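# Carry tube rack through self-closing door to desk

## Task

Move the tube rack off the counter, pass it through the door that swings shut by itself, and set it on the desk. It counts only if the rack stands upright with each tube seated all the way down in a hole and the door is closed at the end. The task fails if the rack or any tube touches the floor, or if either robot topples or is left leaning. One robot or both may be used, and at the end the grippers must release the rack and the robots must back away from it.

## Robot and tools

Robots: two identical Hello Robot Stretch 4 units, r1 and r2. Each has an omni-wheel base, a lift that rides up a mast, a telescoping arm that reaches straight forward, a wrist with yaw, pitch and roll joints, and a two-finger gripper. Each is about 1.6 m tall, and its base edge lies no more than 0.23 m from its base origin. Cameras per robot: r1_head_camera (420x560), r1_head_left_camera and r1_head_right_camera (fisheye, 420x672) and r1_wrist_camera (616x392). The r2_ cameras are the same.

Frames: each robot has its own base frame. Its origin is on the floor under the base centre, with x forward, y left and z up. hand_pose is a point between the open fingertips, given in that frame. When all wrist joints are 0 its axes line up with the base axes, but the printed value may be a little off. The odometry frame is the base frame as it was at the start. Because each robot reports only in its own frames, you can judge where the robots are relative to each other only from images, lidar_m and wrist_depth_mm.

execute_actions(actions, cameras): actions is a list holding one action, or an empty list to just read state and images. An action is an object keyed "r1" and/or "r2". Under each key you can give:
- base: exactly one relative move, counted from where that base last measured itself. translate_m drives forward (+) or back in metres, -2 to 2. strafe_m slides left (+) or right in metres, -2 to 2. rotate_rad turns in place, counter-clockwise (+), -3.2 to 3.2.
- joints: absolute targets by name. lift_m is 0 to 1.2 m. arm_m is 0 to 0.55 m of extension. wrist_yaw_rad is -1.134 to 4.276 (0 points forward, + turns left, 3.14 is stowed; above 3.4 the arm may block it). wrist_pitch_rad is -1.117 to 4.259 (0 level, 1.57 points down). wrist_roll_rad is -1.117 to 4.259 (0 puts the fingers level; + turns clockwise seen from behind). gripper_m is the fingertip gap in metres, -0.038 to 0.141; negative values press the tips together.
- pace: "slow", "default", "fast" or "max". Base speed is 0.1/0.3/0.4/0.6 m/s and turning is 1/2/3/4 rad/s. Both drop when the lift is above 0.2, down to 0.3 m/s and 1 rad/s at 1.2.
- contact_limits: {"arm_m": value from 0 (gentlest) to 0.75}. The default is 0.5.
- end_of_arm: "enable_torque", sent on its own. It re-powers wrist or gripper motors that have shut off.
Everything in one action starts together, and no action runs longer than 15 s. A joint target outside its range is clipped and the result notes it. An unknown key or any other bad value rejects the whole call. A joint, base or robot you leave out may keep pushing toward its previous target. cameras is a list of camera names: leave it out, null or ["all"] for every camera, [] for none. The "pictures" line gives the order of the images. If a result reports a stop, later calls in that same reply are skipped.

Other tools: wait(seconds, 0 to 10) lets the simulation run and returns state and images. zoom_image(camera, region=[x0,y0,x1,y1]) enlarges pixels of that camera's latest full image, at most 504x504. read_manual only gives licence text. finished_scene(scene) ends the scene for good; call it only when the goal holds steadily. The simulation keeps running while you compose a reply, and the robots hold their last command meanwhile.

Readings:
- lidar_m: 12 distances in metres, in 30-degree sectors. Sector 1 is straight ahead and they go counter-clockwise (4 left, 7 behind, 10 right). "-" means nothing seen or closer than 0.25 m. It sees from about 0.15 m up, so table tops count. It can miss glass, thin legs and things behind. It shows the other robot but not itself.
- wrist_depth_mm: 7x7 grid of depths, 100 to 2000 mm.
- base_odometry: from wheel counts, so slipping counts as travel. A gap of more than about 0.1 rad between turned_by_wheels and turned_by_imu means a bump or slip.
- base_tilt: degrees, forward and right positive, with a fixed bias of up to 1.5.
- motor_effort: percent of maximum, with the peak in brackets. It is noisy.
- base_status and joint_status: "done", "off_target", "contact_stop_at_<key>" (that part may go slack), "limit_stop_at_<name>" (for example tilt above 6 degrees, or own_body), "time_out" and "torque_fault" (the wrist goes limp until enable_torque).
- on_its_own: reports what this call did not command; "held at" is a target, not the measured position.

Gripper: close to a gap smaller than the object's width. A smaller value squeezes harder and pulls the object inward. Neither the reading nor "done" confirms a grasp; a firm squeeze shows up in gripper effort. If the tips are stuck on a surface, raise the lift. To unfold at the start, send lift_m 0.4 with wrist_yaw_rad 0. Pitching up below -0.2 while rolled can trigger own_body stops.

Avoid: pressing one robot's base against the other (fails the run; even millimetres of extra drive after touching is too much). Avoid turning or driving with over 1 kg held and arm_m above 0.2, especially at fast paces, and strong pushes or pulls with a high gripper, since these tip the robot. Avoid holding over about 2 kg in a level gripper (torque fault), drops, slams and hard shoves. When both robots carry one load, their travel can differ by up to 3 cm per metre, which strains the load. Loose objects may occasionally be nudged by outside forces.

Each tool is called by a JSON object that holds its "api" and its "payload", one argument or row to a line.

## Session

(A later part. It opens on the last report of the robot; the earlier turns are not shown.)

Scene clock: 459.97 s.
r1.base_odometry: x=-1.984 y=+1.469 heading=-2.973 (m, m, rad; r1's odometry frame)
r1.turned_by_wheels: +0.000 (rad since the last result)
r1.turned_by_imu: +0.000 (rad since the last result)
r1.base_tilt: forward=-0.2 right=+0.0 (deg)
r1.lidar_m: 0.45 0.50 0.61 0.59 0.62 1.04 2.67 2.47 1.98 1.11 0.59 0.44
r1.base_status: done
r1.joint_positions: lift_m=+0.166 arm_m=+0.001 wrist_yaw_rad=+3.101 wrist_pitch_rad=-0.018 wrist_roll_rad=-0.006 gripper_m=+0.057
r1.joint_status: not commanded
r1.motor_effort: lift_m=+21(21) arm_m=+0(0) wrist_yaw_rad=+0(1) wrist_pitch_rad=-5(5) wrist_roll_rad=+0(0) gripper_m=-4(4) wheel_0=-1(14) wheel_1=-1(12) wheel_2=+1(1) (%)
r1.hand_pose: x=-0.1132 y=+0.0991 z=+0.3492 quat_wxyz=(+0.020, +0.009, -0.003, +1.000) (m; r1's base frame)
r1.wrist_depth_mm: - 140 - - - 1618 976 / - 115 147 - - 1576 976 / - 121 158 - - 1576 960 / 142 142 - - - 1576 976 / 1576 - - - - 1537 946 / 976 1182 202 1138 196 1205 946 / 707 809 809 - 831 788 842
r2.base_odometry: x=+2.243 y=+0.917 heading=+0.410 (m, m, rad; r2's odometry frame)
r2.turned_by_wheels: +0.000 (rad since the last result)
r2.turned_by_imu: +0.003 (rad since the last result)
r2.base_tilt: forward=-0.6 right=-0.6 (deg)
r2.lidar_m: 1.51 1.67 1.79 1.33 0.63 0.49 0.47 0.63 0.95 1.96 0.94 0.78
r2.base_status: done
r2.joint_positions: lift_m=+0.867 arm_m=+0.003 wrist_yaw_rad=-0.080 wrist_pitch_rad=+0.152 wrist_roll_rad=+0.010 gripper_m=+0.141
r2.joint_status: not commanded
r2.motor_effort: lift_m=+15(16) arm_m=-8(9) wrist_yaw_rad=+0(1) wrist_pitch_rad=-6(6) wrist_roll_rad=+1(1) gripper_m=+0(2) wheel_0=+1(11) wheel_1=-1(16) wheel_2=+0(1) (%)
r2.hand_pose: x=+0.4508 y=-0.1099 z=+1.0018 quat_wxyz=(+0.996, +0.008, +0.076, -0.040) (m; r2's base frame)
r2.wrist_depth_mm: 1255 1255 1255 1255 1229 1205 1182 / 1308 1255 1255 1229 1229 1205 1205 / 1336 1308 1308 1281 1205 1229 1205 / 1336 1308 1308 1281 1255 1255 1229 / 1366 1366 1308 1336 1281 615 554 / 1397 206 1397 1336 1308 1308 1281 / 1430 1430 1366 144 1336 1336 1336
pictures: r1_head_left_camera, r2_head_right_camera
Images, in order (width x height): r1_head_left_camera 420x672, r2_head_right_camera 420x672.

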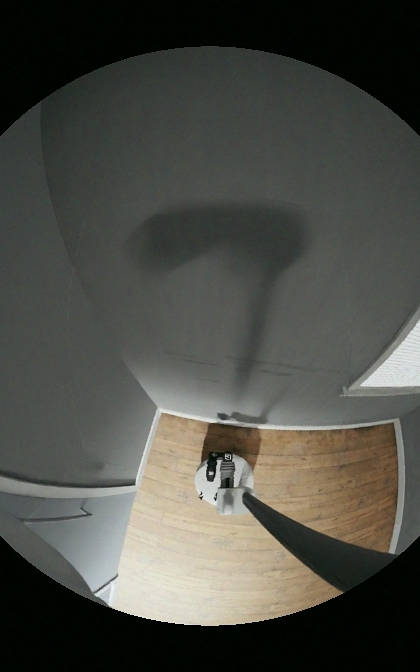

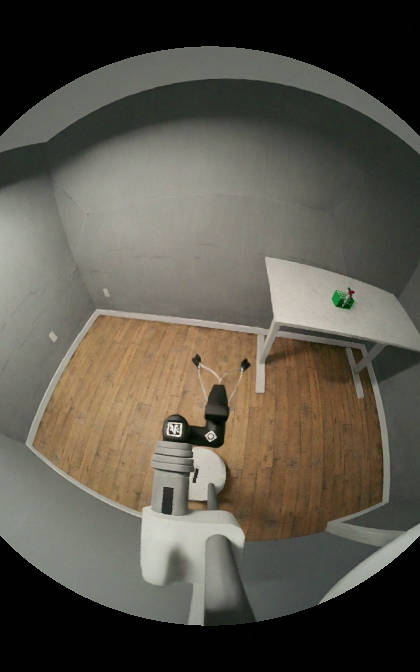

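{"api": "execute_actions", "payload": {
  "actions": []
}}

Scene clock: 470.20 s.
r1.base_odometry: x=-1.984 y=+1.469 heading=-2.973 (m, m, rad; r1's odometry frame)
r1.turned_by_wheels: +0.000 (rad since the last result)
r1.turned_by_imu: +0.000 (rad since the last result)
r1.base_tilt: forward=-0.3 right=+0.0 (deg)
r1.lidar_m: 0.44 0.50 0.60 0.62 0.67 1.06 2.67 2.44 1.97 1.15 0.57 0.46
r1.base_status: done
r1.joint_positions: lift_m=+0.166 arm_m=+0.001 wrist_yaw_rad=+3.101 wrist_pitch_rad=-0.018 wrist_roll_rad=-0.006 gripper_m=+0.057
r1.joint_status: not commanded
r1.motor_effort: lift_m=+22(21) arm_m=+0(0) wrist_yaw_rad=+1(1) wrist_pitch_rad=-5(5) wrist_roll_rad=+1(0) gripper_m=-4(4) wheel_0=-1(14) wheel_1=+0(12) wheel_2=+1(1) (%)
r1.hand_pose: x=-0.1132 y=+0.0991 z=+0.3492 quat_wxyz=(+0.020, +0.009, -0.003, +1.000) (m; r1's base frame)
r1.wrist_depth_mm: - 140 - - - 1618 976 / - 115 147 - - 1576 976 / - 121 159 - - 1576 960 / 142 142 - - - 1576 960 / 1576 - - - - 1576 960 / 976 1160 201 1118 196 1182 931 / 723 809 809 - 842 788 842
r2.base_odometry: x=+2.243 y=+0.917 heading=+0.410 (m, m, rad; r2's odometry frame)
r2.turned_by_wheels: +0.000 (rad since the last result)
r2.turned_by_imu: +0.001 (rad since the last result)
r2.base_tilt: forward=-0.5 right=-0.6 (deg)
r2.lidar_m: 1.51 1.66 1.81 1.32 0.61 0.49 0.47 0.62 0.94 1.94 0.94 0.78
r2.base_status: done
r2.joint_positions: lift_m=+0.867 arm_m=+0.003 wrist_yaw_rad=-0.080 wrist_pitch_rad=+0.152 wrist_roll_rad=+0.010 gripper_m=+0.141
r2.joint_status: not commanded
r2.motor_effort: lift_m=+15(16) arm_m=-8(9) wrist_yaw_rad=+0(1) wrist_pitch_rad=-7(6) wrist_roll_rad=+1(1) gripper_m=+1(2) wheel_0=+1(11) wheel_1=-1(16) wheel_2=+0(1) (%)
r2.hand_pose: x=+0.4508 y=-0.1099 z=+1.0018 quat_wxyz=(+0.996, +0.008, +0.076, -0.040) (m; r2's base frame)
r2.wrist_depth_mm: 1281 1281 1229 1229 1205 1205 1205 / 1281 1281 1255 1255 1229 1229 1229 / 1308 1255 1281 1281 1255 1205 1255 / 1366 1336 1308 1308 1281 1229 1255 / 1397 1366 1336 1281 1308 615 559 / 1397 206 1336 1336 1308 1281 1281 / 1397 1397 1430 144 1366 1308 1308
pictures: r1_head_camera, r1_head_left_camera, r1_head_right_camera, r1_wrist_camera, r2_head_camera, r2_head_left_camera, r2_head_right_camera, r2_wrist_camera
Images, in order (width x height): r1_head_camera 420x560, r1_head_left_camera 420x672, r1_head_right_camera 420x672, r1_wrist_camera 616x392, r2_head_camera 420x560, r2_head_left_camera 420x672, r2_head_right_camera 420x672, r2_wrist_camera 616x392.

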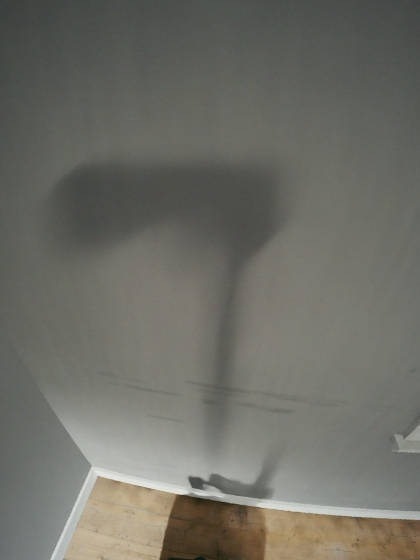

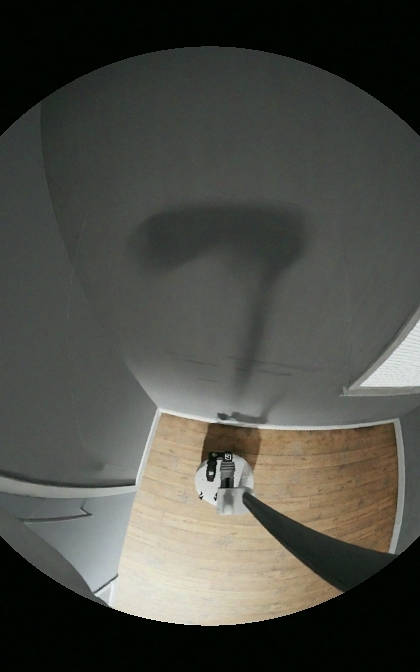

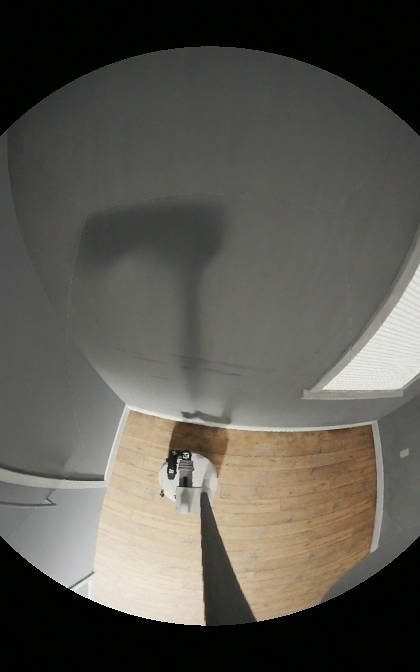

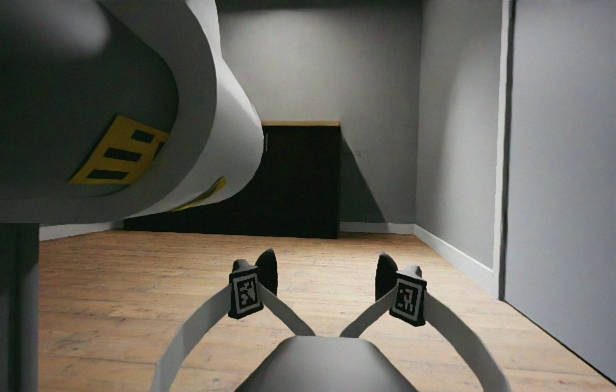

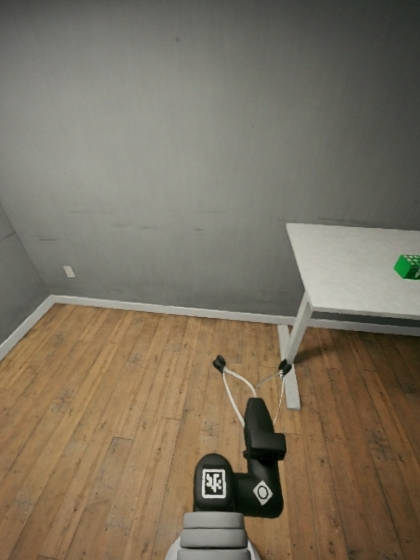

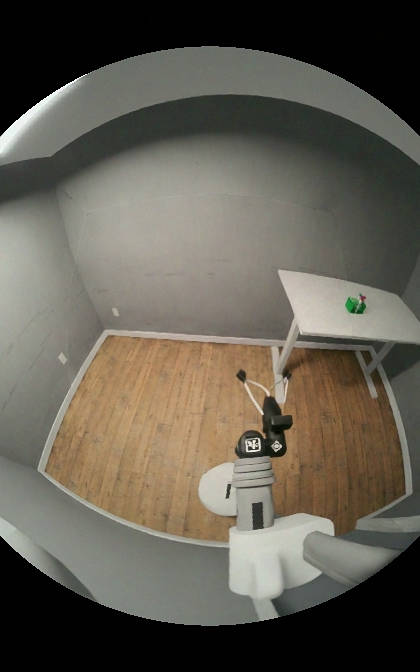

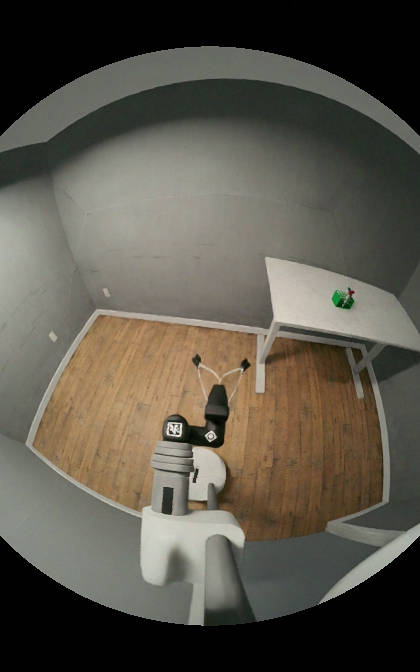

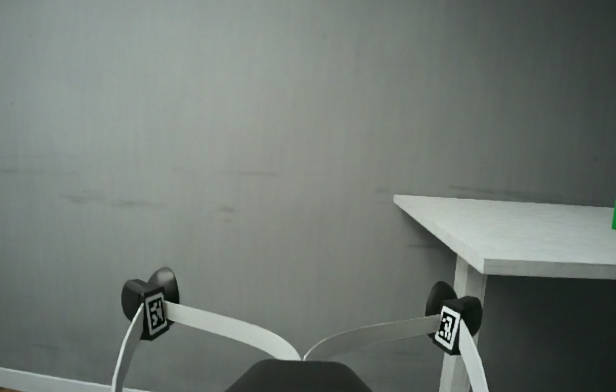

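{"api": "zoom_image", "payload": {
  "camera": "r2_head_right_camera",
  "region": [300, 260, 400, 340]
}}

Region (300, 260, 400, 340) of r2_head_right_camera's 420x672 image, scaled by 5.040, with more detail than that image has; it fills the top 403 rows of this view, and the rest is white.

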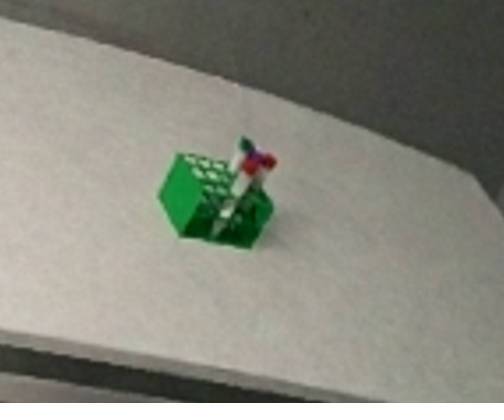

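{"api": "finished_scene", "payload": {
  "scene": 1
}}

The scene is finished: the task was done.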